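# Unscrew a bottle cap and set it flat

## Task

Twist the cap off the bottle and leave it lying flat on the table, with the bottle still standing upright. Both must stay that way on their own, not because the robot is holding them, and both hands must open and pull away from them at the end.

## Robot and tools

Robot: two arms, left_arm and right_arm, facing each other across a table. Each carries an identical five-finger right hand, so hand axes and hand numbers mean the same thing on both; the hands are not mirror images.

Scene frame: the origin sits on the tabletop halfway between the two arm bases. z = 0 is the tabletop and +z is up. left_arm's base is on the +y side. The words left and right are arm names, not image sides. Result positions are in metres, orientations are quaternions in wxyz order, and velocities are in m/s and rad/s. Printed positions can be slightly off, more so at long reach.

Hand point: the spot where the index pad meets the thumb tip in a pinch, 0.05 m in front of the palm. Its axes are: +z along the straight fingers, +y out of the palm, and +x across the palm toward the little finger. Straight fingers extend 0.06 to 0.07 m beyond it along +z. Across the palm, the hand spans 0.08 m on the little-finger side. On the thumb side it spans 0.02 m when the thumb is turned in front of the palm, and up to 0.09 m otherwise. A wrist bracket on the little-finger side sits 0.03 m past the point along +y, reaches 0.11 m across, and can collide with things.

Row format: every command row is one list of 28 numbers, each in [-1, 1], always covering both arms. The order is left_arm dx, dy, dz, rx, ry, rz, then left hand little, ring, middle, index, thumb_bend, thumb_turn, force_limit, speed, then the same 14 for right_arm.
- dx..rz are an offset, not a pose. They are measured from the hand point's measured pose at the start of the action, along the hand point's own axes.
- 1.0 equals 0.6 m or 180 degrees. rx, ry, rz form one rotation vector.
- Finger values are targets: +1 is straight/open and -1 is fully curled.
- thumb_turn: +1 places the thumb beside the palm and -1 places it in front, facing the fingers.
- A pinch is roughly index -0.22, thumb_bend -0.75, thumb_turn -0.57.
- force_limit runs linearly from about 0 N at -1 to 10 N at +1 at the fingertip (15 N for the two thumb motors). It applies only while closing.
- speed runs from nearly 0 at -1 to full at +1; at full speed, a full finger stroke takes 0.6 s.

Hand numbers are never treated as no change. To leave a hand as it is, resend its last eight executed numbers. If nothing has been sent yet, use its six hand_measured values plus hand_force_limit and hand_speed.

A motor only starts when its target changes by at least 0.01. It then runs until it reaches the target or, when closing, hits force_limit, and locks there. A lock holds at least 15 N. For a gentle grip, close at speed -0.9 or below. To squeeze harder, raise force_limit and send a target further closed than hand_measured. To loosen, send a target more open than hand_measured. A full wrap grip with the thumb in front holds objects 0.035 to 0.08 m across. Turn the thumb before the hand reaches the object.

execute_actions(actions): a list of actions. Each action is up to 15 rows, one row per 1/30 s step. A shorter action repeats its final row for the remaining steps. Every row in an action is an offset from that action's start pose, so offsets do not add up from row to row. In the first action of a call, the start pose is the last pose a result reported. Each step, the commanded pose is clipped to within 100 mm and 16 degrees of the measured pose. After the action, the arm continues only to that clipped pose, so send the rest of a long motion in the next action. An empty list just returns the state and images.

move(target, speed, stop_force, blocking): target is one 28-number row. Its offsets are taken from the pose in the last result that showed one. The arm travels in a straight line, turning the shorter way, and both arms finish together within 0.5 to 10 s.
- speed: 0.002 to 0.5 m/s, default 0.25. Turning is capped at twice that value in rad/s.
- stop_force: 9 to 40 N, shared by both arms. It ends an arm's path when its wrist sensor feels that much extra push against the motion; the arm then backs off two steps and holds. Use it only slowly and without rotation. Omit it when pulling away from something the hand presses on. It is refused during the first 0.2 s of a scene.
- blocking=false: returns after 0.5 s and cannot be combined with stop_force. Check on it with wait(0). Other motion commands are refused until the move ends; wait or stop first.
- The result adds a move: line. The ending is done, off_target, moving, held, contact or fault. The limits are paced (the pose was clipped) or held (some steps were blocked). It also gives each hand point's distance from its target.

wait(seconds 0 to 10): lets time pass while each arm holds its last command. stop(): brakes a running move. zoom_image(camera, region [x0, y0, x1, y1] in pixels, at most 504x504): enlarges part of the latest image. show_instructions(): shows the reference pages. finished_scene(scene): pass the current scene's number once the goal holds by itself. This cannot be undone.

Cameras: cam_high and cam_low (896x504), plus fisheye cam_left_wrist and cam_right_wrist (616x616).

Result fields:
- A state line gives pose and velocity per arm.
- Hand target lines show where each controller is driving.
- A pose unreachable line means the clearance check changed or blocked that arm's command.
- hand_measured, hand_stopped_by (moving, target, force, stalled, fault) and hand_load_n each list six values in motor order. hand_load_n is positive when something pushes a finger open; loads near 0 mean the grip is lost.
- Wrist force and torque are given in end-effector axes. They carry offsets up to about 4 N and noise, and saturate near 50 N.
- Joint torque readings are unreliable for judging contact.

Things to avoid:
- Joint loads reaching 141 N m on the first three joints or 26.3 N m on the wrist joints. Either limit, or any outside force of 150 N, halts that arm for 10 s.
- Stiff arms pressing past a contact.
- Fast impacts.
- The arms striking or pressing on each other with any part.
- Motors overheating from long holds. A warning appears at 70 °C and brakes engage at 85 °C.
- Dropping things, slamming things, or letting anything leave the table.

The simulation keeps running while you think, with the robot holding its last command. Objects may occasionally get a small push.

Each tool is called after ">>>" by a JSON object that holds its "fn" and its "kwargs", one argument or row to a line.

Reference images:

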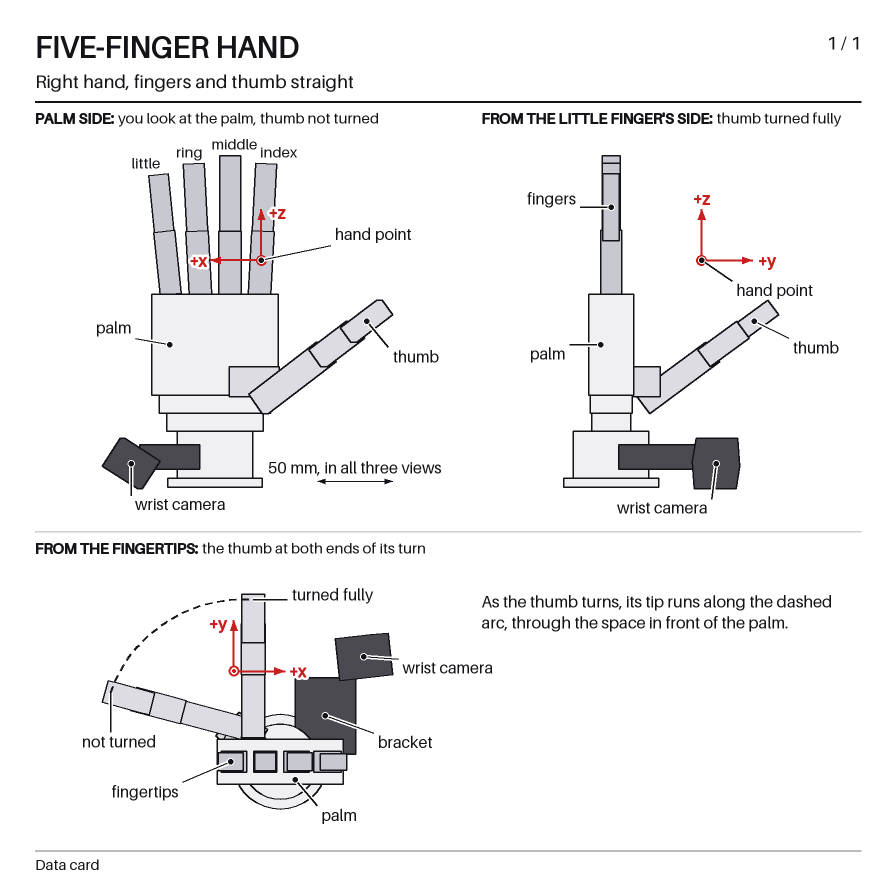

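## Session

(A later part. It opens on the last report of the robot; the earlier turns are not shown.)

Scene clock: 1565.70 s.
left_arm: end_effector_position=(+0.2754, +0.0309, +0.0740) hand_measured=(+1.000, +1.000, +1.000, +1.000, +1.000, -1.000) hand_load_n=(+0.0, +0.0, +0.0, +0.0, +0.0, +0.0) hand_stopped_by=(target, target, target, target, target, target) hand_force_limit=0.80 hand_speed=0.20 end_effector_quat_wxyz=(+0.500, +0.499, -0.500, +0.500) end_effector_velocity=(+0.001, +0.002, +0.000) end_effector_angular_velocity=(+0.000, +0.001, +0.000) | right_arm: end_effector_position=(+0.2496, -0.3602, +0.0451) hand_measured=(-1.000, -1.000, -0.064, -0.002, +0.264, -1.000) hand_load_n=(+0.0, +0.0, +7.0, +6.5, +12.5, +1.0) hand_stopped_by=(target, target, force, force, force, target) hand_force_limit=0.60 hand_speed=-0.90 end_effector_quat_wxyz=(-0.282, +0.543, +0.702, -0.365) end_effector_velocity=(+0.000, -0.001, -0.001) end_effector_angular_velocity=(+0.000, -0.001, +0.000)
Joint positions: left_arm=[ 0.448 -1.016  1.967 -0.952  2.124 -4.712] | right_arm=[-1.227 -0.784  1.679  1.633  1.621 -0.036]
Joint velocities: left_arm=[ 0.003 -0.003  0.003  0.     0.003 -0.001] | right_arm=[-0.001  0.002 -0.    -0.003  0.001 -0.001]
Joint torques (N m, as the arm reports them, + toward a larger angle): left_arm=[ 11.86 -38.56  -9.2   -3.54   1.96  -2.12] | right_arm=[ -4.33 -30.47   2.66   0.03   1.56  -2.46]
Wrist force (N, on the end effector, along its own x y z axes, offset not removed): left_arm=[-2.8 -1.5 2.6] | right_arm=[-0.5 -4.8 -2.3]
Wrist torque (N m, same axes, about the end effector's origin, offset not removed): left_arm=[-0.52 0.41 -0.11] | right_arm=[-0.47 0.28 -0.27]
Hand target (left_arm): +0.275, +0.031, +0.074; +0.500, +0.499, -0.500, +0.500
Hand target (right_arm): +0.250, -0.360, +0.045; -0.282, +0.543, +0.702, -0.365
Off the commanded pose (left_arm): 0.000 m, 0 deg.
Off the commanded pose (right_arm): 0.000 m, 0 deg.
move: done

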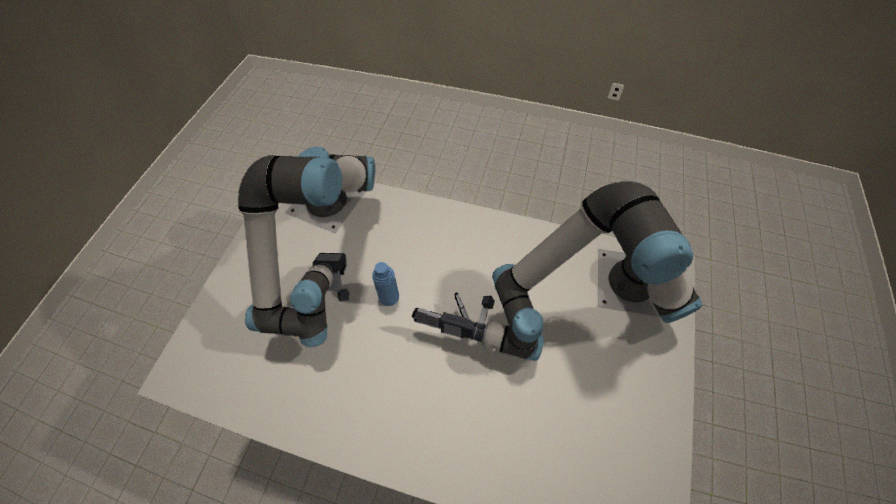

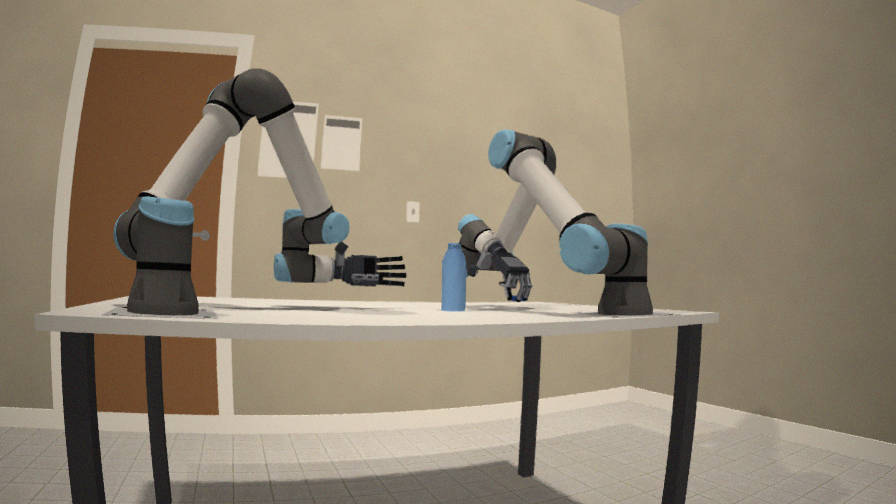

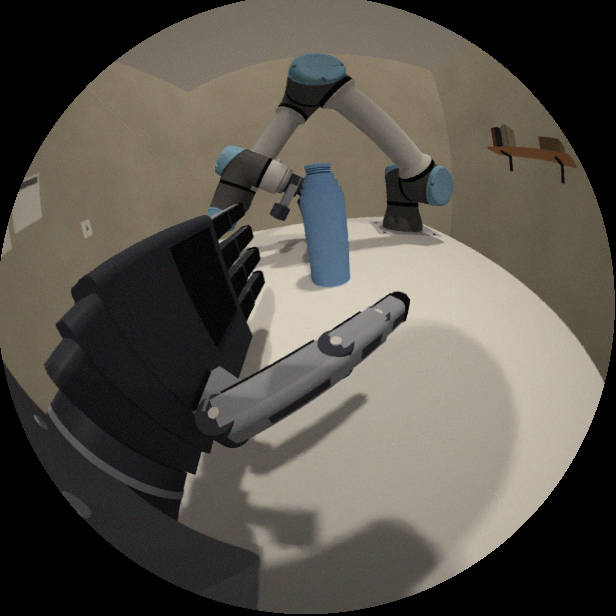

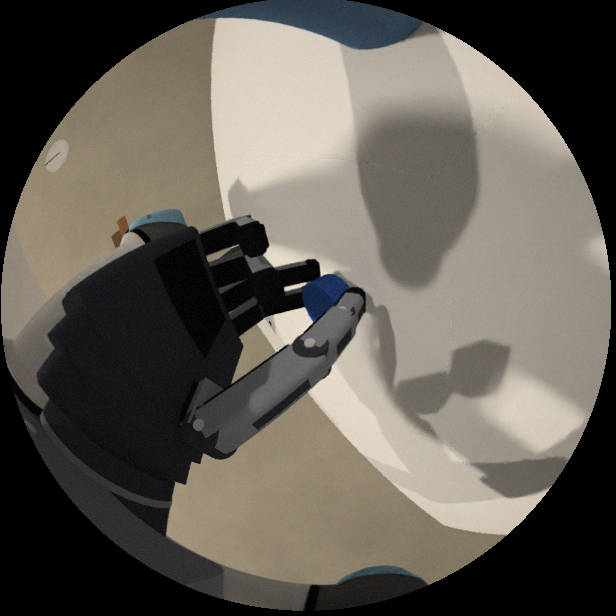

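>>> {"fn": "move", "kwargs": {
  "target": [0,0,0,0,0,0,1,1,1,1,1,-1,0.8,0.2, 0,0.02185,0.0153,0,0,0,-1,-1,-0.6,-0.5,-0.5,-1,0.6,-0.9],
  "speed": 0.04
}}

>>> {"fn": "move", "kwargs": {
  "target": [0,0,0,0,0,0,1,1,1,1,1,-1,0.8,0.2, 0,0.01775,0.01243,0,0,0,-1,-1,-0.6,-0.5,-0.5,-1,0.6,-0.9],
  "speed": 0.004,
  "stop_force": 9
}}

>>> {"fn": "zoom_image", "kwargs": {
  "camera": "cam_low",
  "region": [470, 260, 560, 320]
}}

Scene clock: 1579.77 s.
left_arm: end_effector_position=(+0.2754, +0.0309, +0.0740) hand_measured=(+1.000, +1.000, +1.000, +1.000, +1.000, -1.000) hand_load_n=(+0.0, +0.0, +0.0, +0.0, +0.0, +0.0) hand_stopped_by=(target, target, target, target, target, target) hand_force_limit=0.80 hand_speed=0.20 end_effector_quat_wxyz=(+0.500, +0.499, -0.500, +0.500) end_effector_velocity=(-0.001, +0.000, -0.001) end_effector_angular_velocity=(+0.001, +0.000, -0.002) | right_arm: end_effector_position=(+0.2496, -0.3602, +0.0293) hand_measured=(-1.000, -1.000, -0.064, -0.002, +0.264, -1.000) hand_load_n=(+0.0, +0.0, +7.0, +6.5, +12.5, +1.0) hand_stopped_by=(target, target, force, force, force, target) hand_force_limit=0.60 hand_speed=-0.90 end_effector_quat_wxyz=(-0.282, +0.543, +0.702, -0.365) end_effector_velocity=(-0.000, -0.000, -0.002) end_effector_angular_velocity=(-0.000, -0.000, -0.000)
Joint positions: left_arm=[ 0.448 -1.016  1.967 -0.952  2.124 -4.712] | right_arm=[-1.227 -0.755  1.678  1.605  1.621 -0.036]
Joint velocities: left_arm=[-0.002  0.     0.002 -0.001 -0.     0.001] | right_arm=[-0.     0.003  0.001 -0.003 -0.     0.   ]
Joint torques (N m, as the arm reports them, + toward a larger angle): left_arm=[-11.47 -25.69 -21.81  -1.72  -2.1   -1.64] | right_arm=[  6.58 -30.53 -24.31   0.14  -1.54  -0.89]
Wrist force (N, on the end effector, along its own x y z axes, offset not removed): left_arm=[-2.4 -1.1 -2.9] | right_arm=[-0.1 -2.9 -2.5]
Wrist torque (N m, same axes, about the end effector's origin, offset not removed): left_arm=[-0.01 0.46 0.04] | right_arm=[-0.22 0.25 -0.01]
Hand target (left_arm): +0.275, +0.031, +0.074; +0.500, +0.499, -0.500, +0.500
Hand target (right_arm): +0.250, -0.360, +0.029; -0.282, +0.543, +0.702, -0.365
Off the commanded pose (left_arm): 0.000 m, 0 deg.
Off the commanded pose (right_arm): 0.000 m, 0 deg.
move: done

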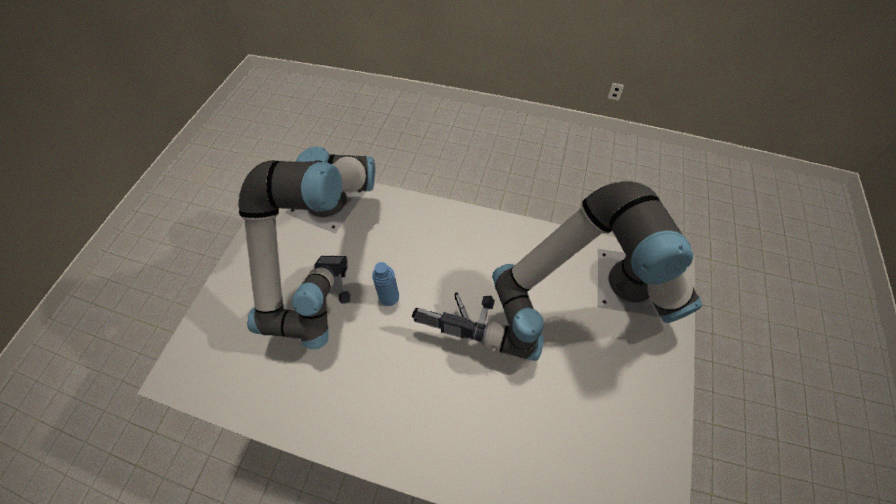

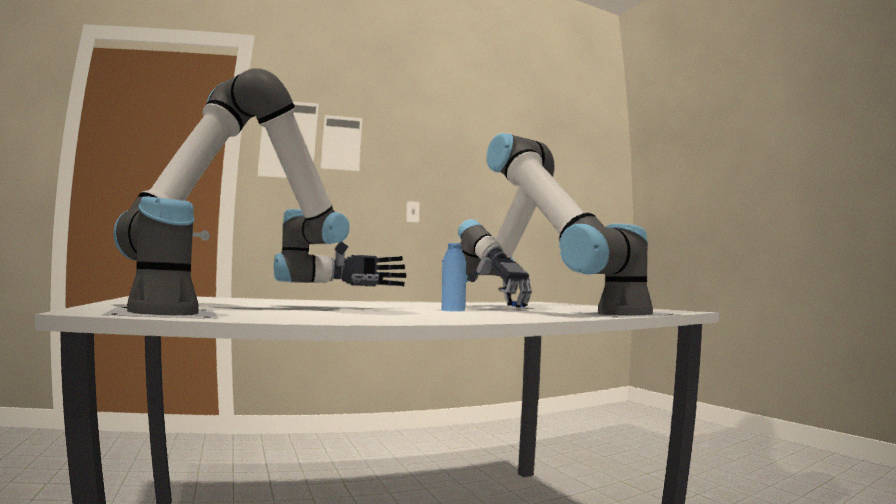

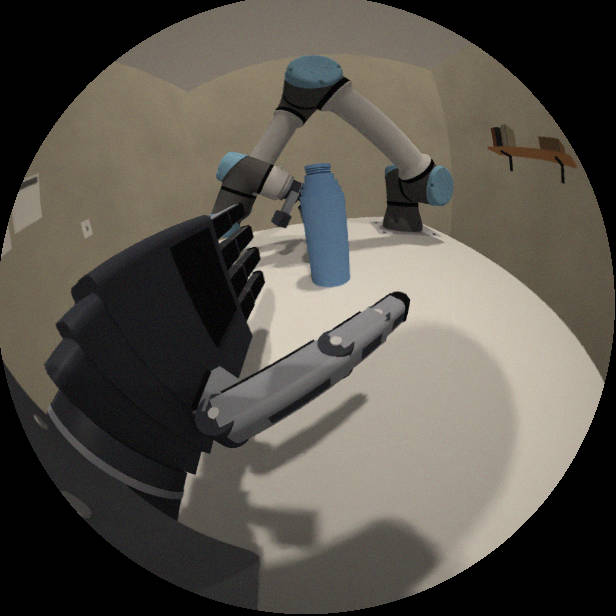

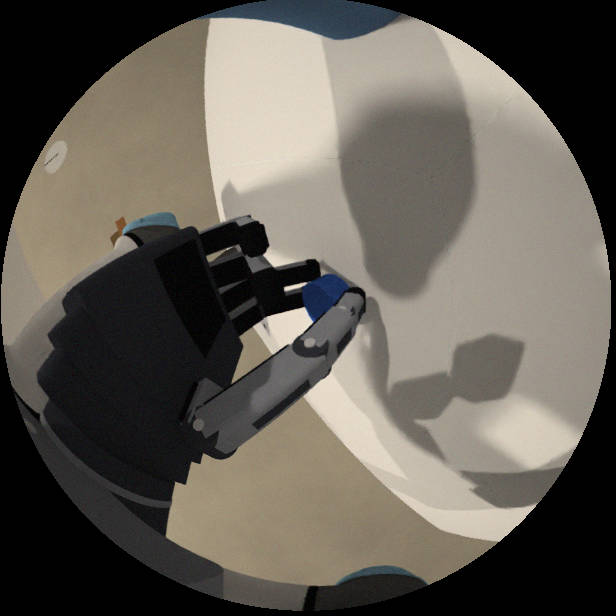

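Scene clock: 1582.50 s.
left_arm: end_effector_position=(+0.2754, +0.0309, +0.0740) hand_measured=(+1.000, +1.000, +1.000, +1.000, +1.000, -1.000) hand_load_n=(+0.0, +0.0, +0.0, +0.0, +0.0, +0.0) hand_stopped_by=(target, target, target, target, target, target) hand_force_limit=0.80 hand_speed=0.20 end_effector_quat_wxyz=(+0.500, +0.499, -0.500, +0.500) end_effector_velocity=(-0.001, -0.000, +0.000) end_effector_angular_velocity=(-0.000, -0.001, -0.001) | right_arm: end_effector_position=(+0.2496, -0.3602, +0.0198) hand_measured=(-1.000, -1.000, -0.064, -0.002, +0.264, -1.000) hand_load_n=(+0.0, +0.0, +5.5, +6.5, +12.0, +1.0) hand_stopped_by=(target, target, force, force, force, target) hand_force_limit=0.60 hand_speed=-0.90 end_effector_quat_wxyz=(-0.282, +0.543, +0.702, -0.365) end_effector_velocity=(+0.001, +0.000, +0.001) end_effector_angular_velocity=(+0.001, -0.004, +0.000)
Joint positions: left_arm=[ 0.448 -1.016  1.967 -0.952  2.124 -4.712] | right_arm=[-1.227 -0.737  1.676  1.588  1.621 -0.036]
Joint velocities: left_arm=[-0.001  0.    -0.    -0.     0.     0.   ] | right_arm=[-0.    -0.003 -0.001  0.     0.    -0.   ]
Joint torques (N m, as the arm reports them, + toward a larger angle): left_arm=[ -5.52 -28.41 -19.21  -1.59  -1.43  -1.65] | right_arm=[  1.24 -49.07 -21.69   0.79   1.29  -1.56]
Wrist force (N, on the end effector, along its own x y z axes, offset not removed): left_arm=[1.5 4.5 -2.2] | right_arm=[1.8 -18.3 -8.2]
Wrist torque (N m, same axes, about the end effector's origin, offset not removed): left_arm=[0.70 -0.13 0.38] | right_arm=[-0.09 -0.02 -0.47]
Hand target (left_arm): +0.275, +0.031, +0.074; +0.500, +0.499, -0.500, +0.500
Hand target (right_arm): +0.250, -0.360, +0.020; -0.282, +0.543, +0.702, -0.365
Off the commanded pose (left_arm): 0.000 m, 0 deg.
Off the commanded pose (right_arm): 0.004 m, 0 deg.
move: contact (right_arm)

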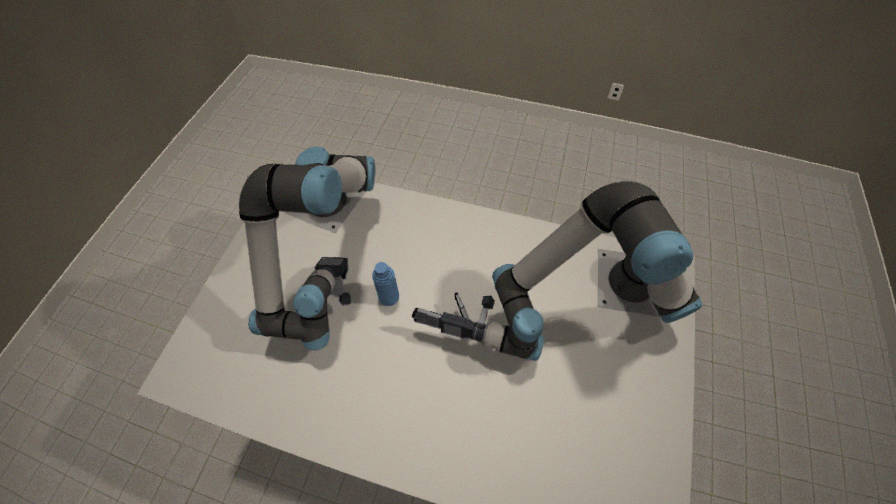

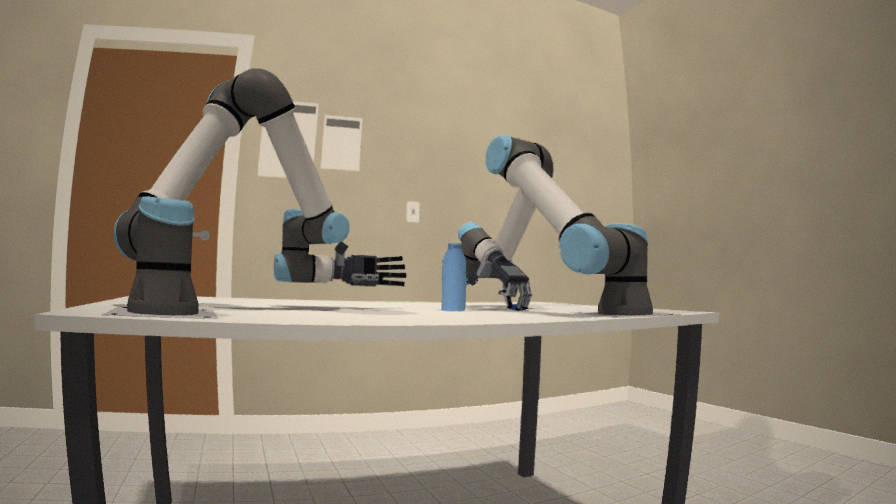

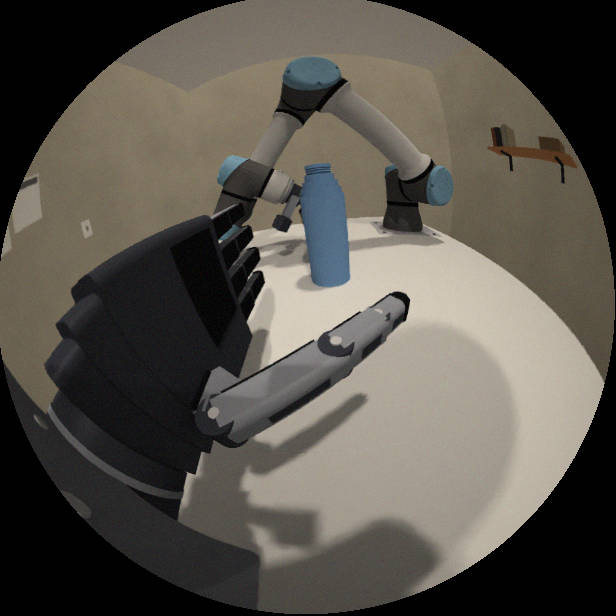

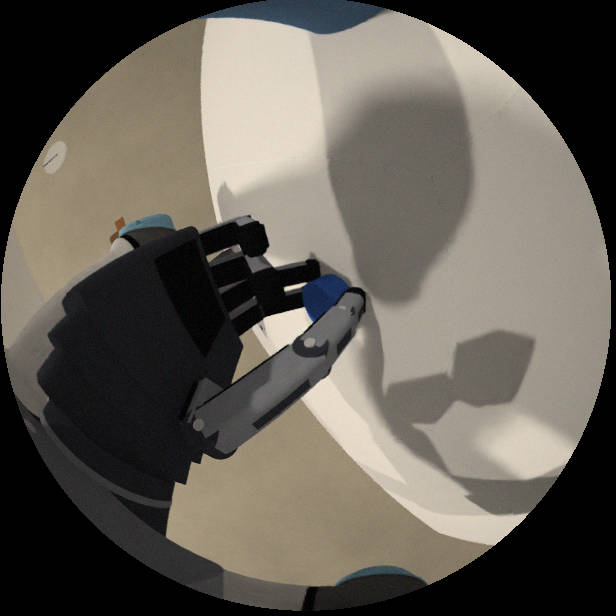

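Region (470, 260, 560, 320) of cam_low's 896x504 image, scaled by 5.600, with more detail than that image has.

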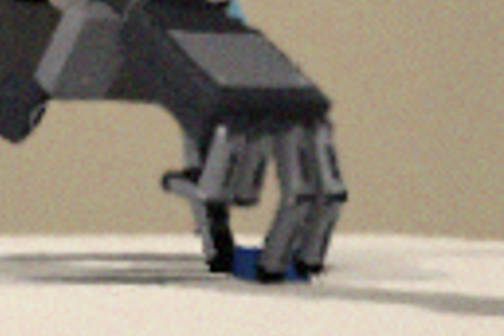

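>>> {"fn": "execute_actions", "kwargs": {
  "actions": [
    [[0,0,0,0,0,0,1,1,1,1,1,-1,0.8,0.2, 0,-0.0011,-0.00077,0,0,0,-1,-1,0.14,0.18,0.5,-1,0.6,-0.3]]
  ]
}}

>>> {"fn": "move", "kwargs": {
  "target": [0,0,0,0,0,0,1,1,1,1,1,-1,0.8,0.2, 0,-0.0410,-0.0287,0,0,0,-1,-1,0.2,0.24,0.6,-1,0.6,-0.3],
  "speed": 0.05
}}

>>> {"fn": "zoom_image", "kwargs": {
  "camera": "cam_low",
  "region": [430, 220, 590, 330]
}}

Scene clock: 1598.73 s.
left_arm: end_effector_position=(+0.2754, +0.0309, +0.0740) hand_measured=(+1.000, +1.000, +1.000, +1.000, +1.000, -1.000) hand_load_n=(+0.0, +0.0, +0.0, +0.0, +0.0, +0.0) hand_stopped_by=(target, target, target, target, target, target) hand_force_limit=0.80 hand_speed=0.20 end_effector_quat_wxyz=(+0.500, +0.499, -0.500, +0.500) end_effector_velocity=(-0.000, +0.001, -0.000) end_effector_angular_velocity=(+0.000, +0.001, +0.000) | right_arm: end_effector_position=(+0.2496, -0.3602, +0.0206) hand_measured=(-1.000, -1.000, -0.004, +0.180, +0.500, -1.000) hand_load_n=(+0.0, +0.0, -10.0, +0.0, +0.0, +0.0) hand_stopped_by=(target, target, stalled, target, moving, target) hand_force_limit=0.60 hand_speed=-0.30 end_effector_quat_wxyz=(-0.282, +0.543, +0.702, -0.365) end_effector_velocity=(-0.000, +0.000, -0.000) end_effector_angular_velocity=(+0.000, +0.001, -0.001)
Joint positions: left_arm=[ 0.448 -1.016  1.967 -0.952  2.124 -4.712] | right_arm=[-1.227 -0.738  1.677  1.59   1.621 -0.036]
Joint velocities: left_arm=[ 0.     0.     0.001 -0.001  0.    -0.001] | right_arm=[ 0.     0.     0.001  0.    -0.001  0.   ]
Joint torques (N m, as the arm reports them, + toward a larger angle): left_arm=[  0.41 -31.67 -17.92  -1.74  -0.83  -1.67] | right_arm=[  0.59 -47.17   5.81   2.57  -0.01  -1.36]
Wrist force (N, on the end effector, along its own x y z axes, offset not removed): left_arm=[-2.4 2.0 0.9] | right_arm=[0.0 -12.4 -15.4]
Wrist torque (N m, same axes, about the end effector's origin, offset not removed): left_arm=[0.18 0.29 0.19] | right_arm=[-0.36 0.38 -0.45]
Hand target (left_arm): +0.275, +0.031, +0.074; +0.500, +0.499, -0.500, +0.500
Hand target (right_arm): +0.250, -0.360, +0.021; -0.282, +0.543, +0.702, -0.365
Off the commanded pose (left_arm): 0.000 m, 0 deg.
Off the commanded pose (right_arm): 0.000 m, 0 deg.

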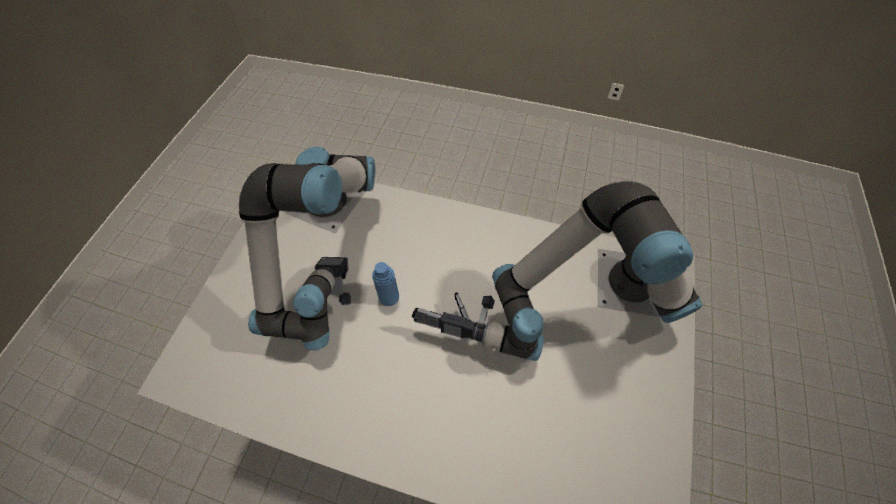

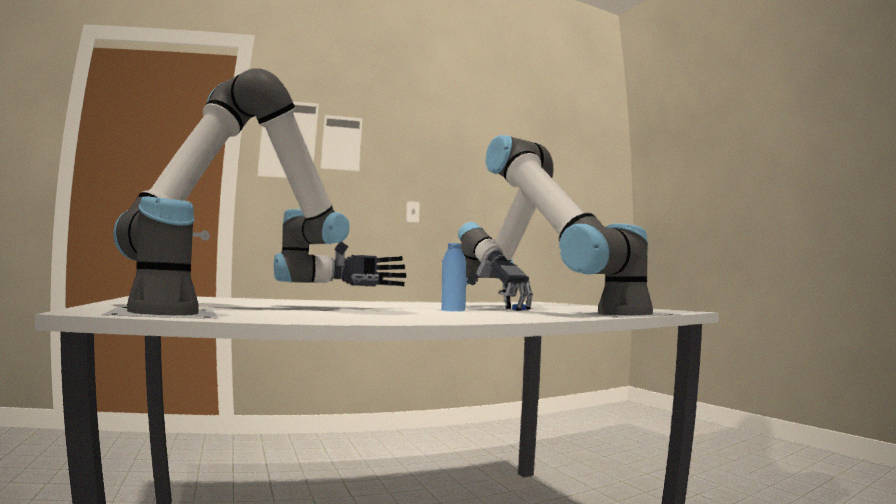

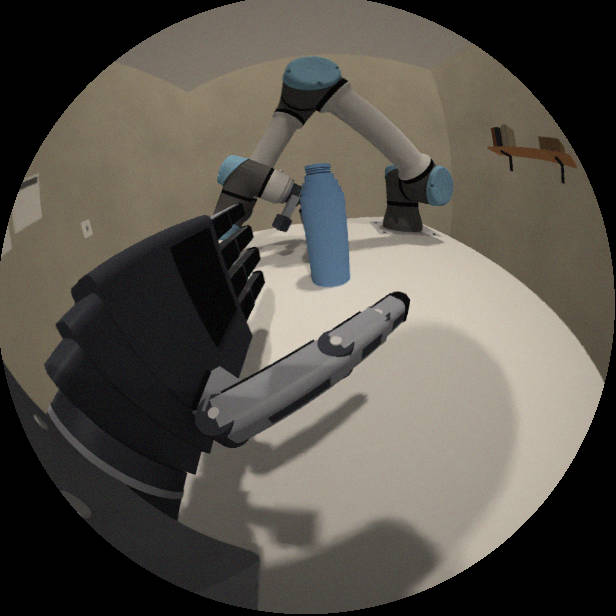

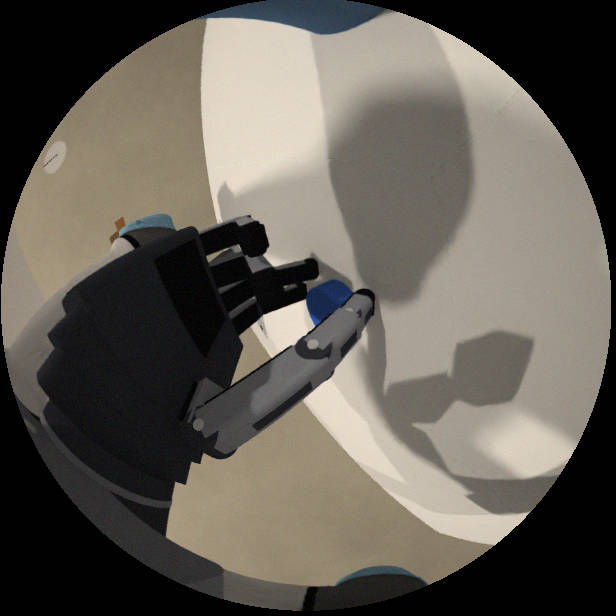

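Scene clock: 1599.73 s.
left_arm: end_effector_position=(+0.2754, +0.0309, +0.0740) hand_measured=(+1.000, +1.000, +1.000, +1.000, +1.000, -1.000) hand_load_n=(+0.0, +0.0, +0.0, +0.0, +0.0, +0.0) hand_stopped_by=(target, target, target, target, target, target) hand_force_limit=0.80 hand_speed=0.20 end_effector_quat_wxyz=(+0.500, +0.499, -0.500, +0.500) end_effector_velocity=(+0.000, +0.001, -0.000) end_effector_angular_velocity=(+0.000, +0.001, +0.001) | right_arm: end_effector_position=(+0.2496, -0.3602, +0.0504) hand_measured=(-1.000, -1.000, +0.200, +0.240, +0.600, -1.000) hand_load_n=(+0.0, +0.0, +0.0, +0.0, +0.0, +0.0) hand_stopped_by=(target, target, target, target, target, target) hand_force_limit=0.60 hand_speed=-0.30 end_effector_quat_wxyz=(-0.282, +0.543, +0.702, -0.365) end_effector_velocity=(+0.000, +0.000, +0.002) end_effector_angular_velocity=(-0.000, -0.001, +0.000)
Joint positions: left_arm=[ 0.448 -1.016  1.967 -0.952  2.124 -4.712] | right_arm=[-1.227 -0.794  1.679  1.643  1.621 -0.036]
Joint velocities: left_arm=[ 0.001 -0.     0.002 -0.001  0.    -0.001] | right_arm=[ 0.    -0.003 -0.001  0.003  0.     0.   ]
Joint torques (N m, as the arm reports them, + toward a larger angle): left_arm=[  0.88 -31.1  -18.41  -1.74  -0.88  -1.5 ] | right_arm=[  6.68 -51.69  -2.16   5.3   -1.55  -0.52]
Wrist force (N, on the end effector, along its own x y z axes, offset not removed): left_arm=[-0.1 0.7 -3.0] | right_arm=[-2.3 -5.4 -3.9]
Wrist torque (N m, same axes, about the end effector's origin, offset not removed): left_arm=[0.29 0.14 0.12] | right_arm=[-0.47 0.65 -0.43]
Hand target (left_arm): +0.275, +0.031, +0.074; +0.500, +0.499, -0.500, +0.500
Hand target (right_arm): +0.250, -0.360, +0.051; -0.282, +0.543, +0.702, -0.365
Off the commanded pose (left_arm): 0.000 m, 0 deg.
Off the commanded pose (right_arm): 0.000 m, 0 deg.
move: done

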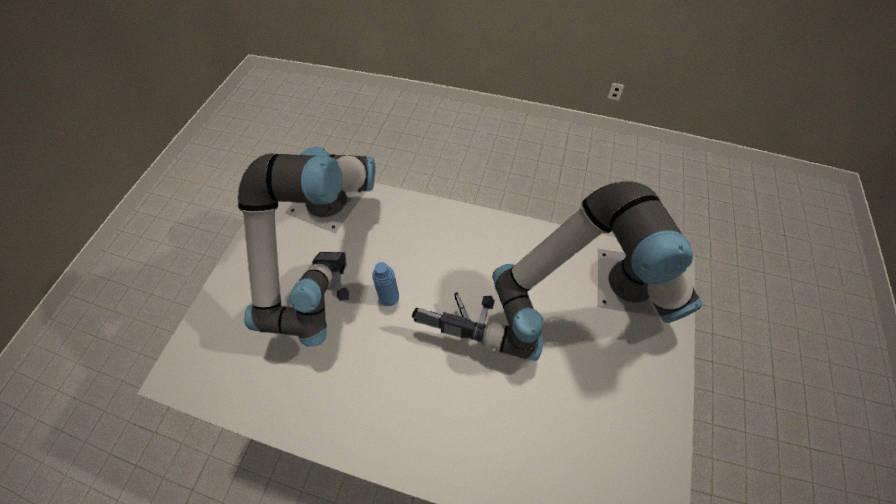

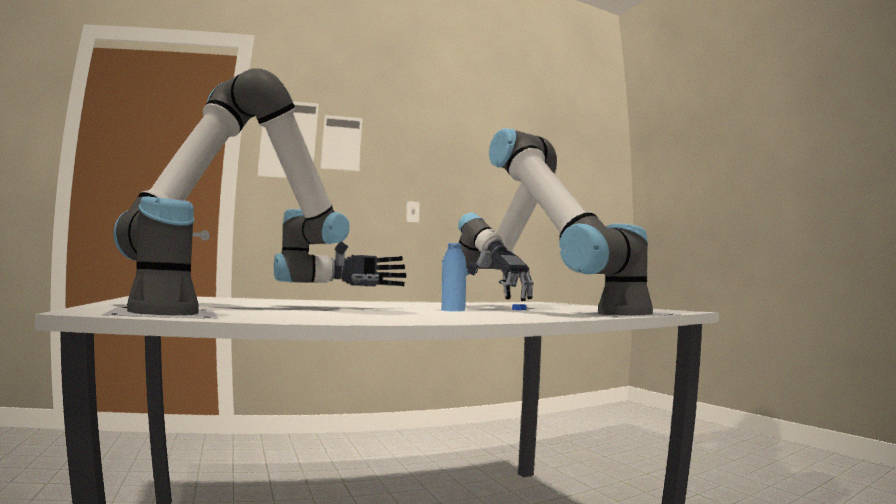

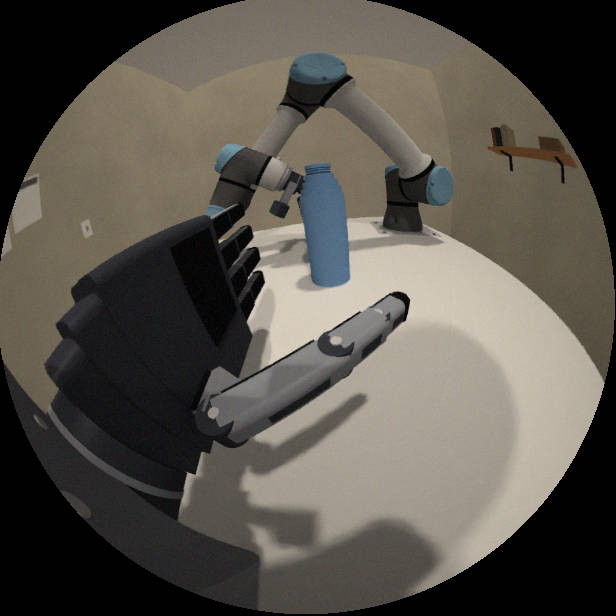

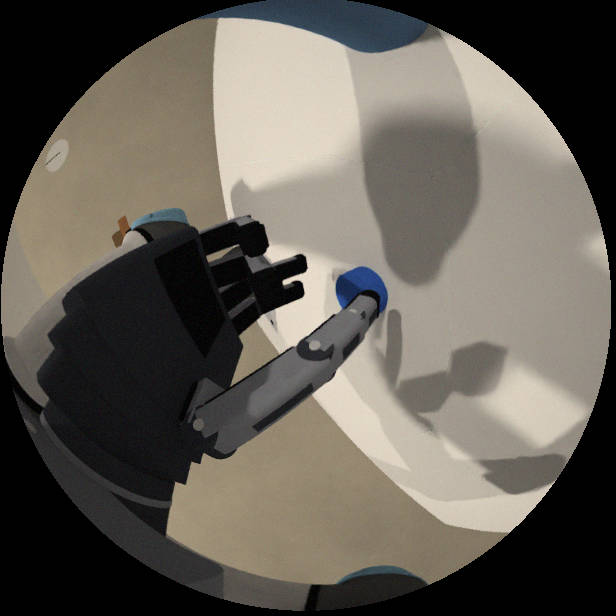

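Region (430, 220, 590, 330) of cam_low's 896x504 image, scaled by 3.150, with more detail than that image has; it fills the top 346 rows of this view, and the rest is white.

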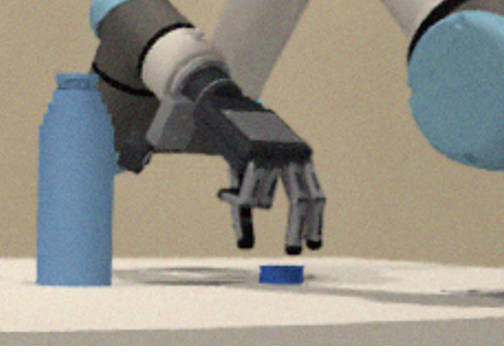

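The cap lies flat and the bottle is upright. Moving both arms clear.

>>> {"fn": "move", "kwargs": {
  "target": [0.08,0,-0.13,0,0,0,1,1,1,1,1,-1,0.8,0.2, -0.05,-0.0682,-0.2513,0,0,0,-1,-1,0.2,0.24,0.6,-1,0.6,-0.3],
  "speed": 0.25
}}

Scene clock: 1608.53 s.
left_arm: end_effector_position=(+0.2755, +0.1089, +0.1220) hand_measured=(+1.000, +1.000, +1.000, +1.000, +1.000, -1.000) hand_load_n=(+0.0, +0.0, +0.0, +0.0, +0.0, +0.0) hand_stopped_by=(target, target, target, target, target, target) hand_force_limit=0.80 hand_speed=0.20 end_effector_quat_wxyz=(+0.501, +0.499, -0.500, +0.500) end_effector_velocity=(-0.001, +0.001, -0.000) end_effector_angular_velocity=(+0.001, +0.001, -0.001) | right_arm: end_effector_position=(+0.3538, -0.3640, +0.1704) hand_measured=(-1.000, -1.000, +0.200, +0.240, +0.600, -1.000) hand_load_n=(+0.0, +0.0, +0.0, +0.0, +0.0, +0.0) hand_stopped_by=(target, target, target, target, target, target) hand_force_limit=0.60 hand_speed=-0.30 end_effector_quat_wxyz=(-0.282, +0.543, +0.702, -0.365) end_effector_velocity=(+0.001, +0.001, +0.001) end_effector_angular_velocity=(-0.000, +0.001, -0.001)
Joint positions: left_arm=[ 0.552 -1.196  2.09  -0.894  2.228 -4.713] | right_arm=[-1.267 -0.797  1.287  2.037  1.654 -0.059]
Joint velocities: left_arm=[ 0.    -0.002  0.003  0.     0.001 -0.   ] | right_arm=[ 0.     0.003 -0.007  0.005 -0.001  0.001]
Joint torques (N m, as the arm reports them, + toward a larger angle): left_arm=[  9.77 -30.65  -7.54   0.97   2.08   1.04] | right_arm=[ -5.14 -35.32 -28.71   5.52   1.69   0.07]
Wrist force (N, on the end effector, along its own x y z axes, offset not removed): left_arm=[0.3 0.6 1.8] | right_arm=[1.4 -2.8 -2.3]
Wrist torque (N m, same axes, about the end effector's origin, offset not removed): left_arm=[-0.07 -0.22 0.16] | right_arm=[-0.17 -0.13 -0.07]
Hand target (left_arm): +0.275, +0.109, +0.122; +0.500, +0.499, -0.500, +0.500
Hand target (right_arm): +0.354, -0.364, +0.170; -0.282, +0.543, +0.702, -0.365
Off the commanded pose (left_arm): 0.000 m, 0 deg.
Off the commanded pose (right_arm): 0.000 m, 0 deg.
move: done

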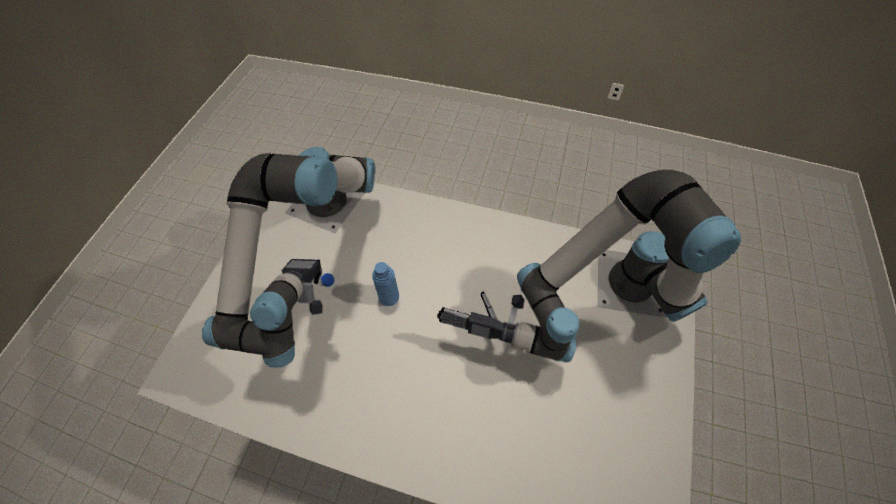

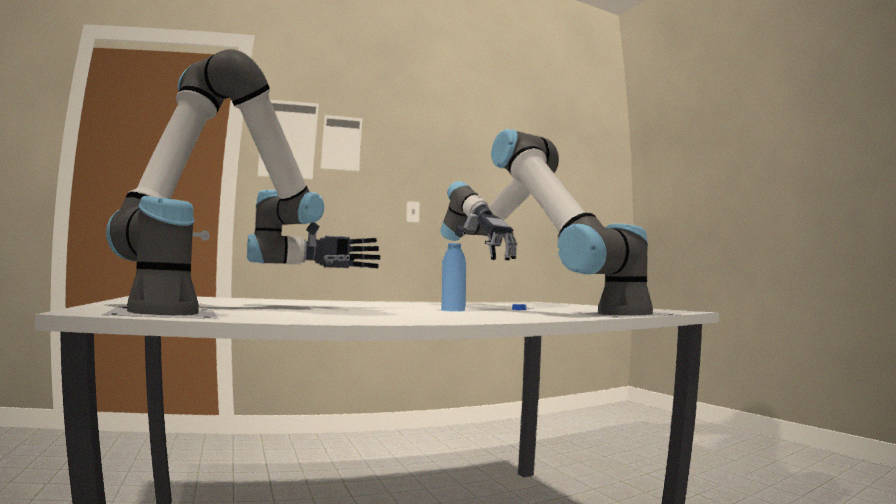

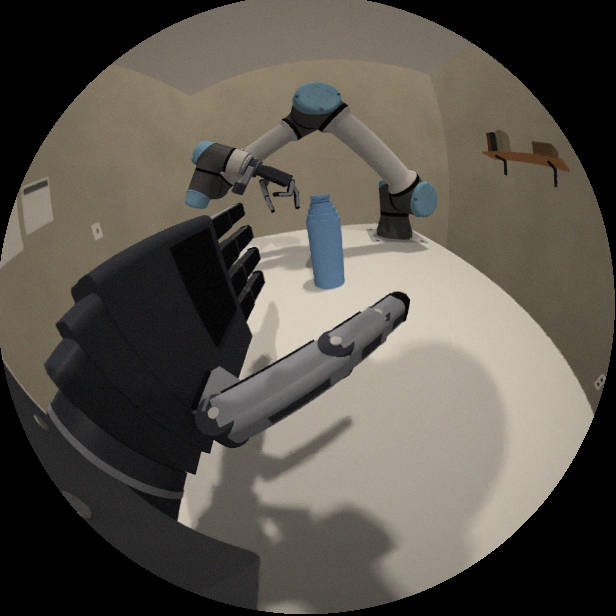

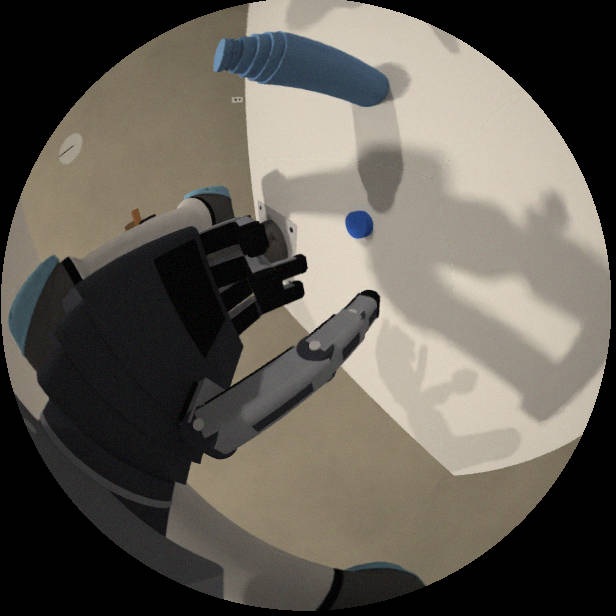

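>>> {"fn": "zoom_image", "kwargs": {
  "camera": "cam_high",
  "region": [270, 200, 470, 340]
}}

>>> {"fn": "finished_scene", "kwargs": {
  "scene": 1
}}

Region (270, 200, 470, 340) of cam_high's 896x504 image, scaled by 2.520, with more detail than that image has; it fills the top 353 rows of this view, and the rest is white.

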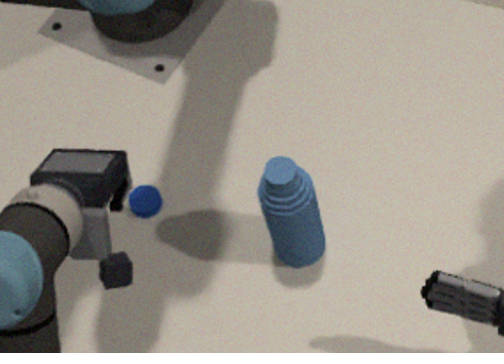

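The scene is finished: the task was done.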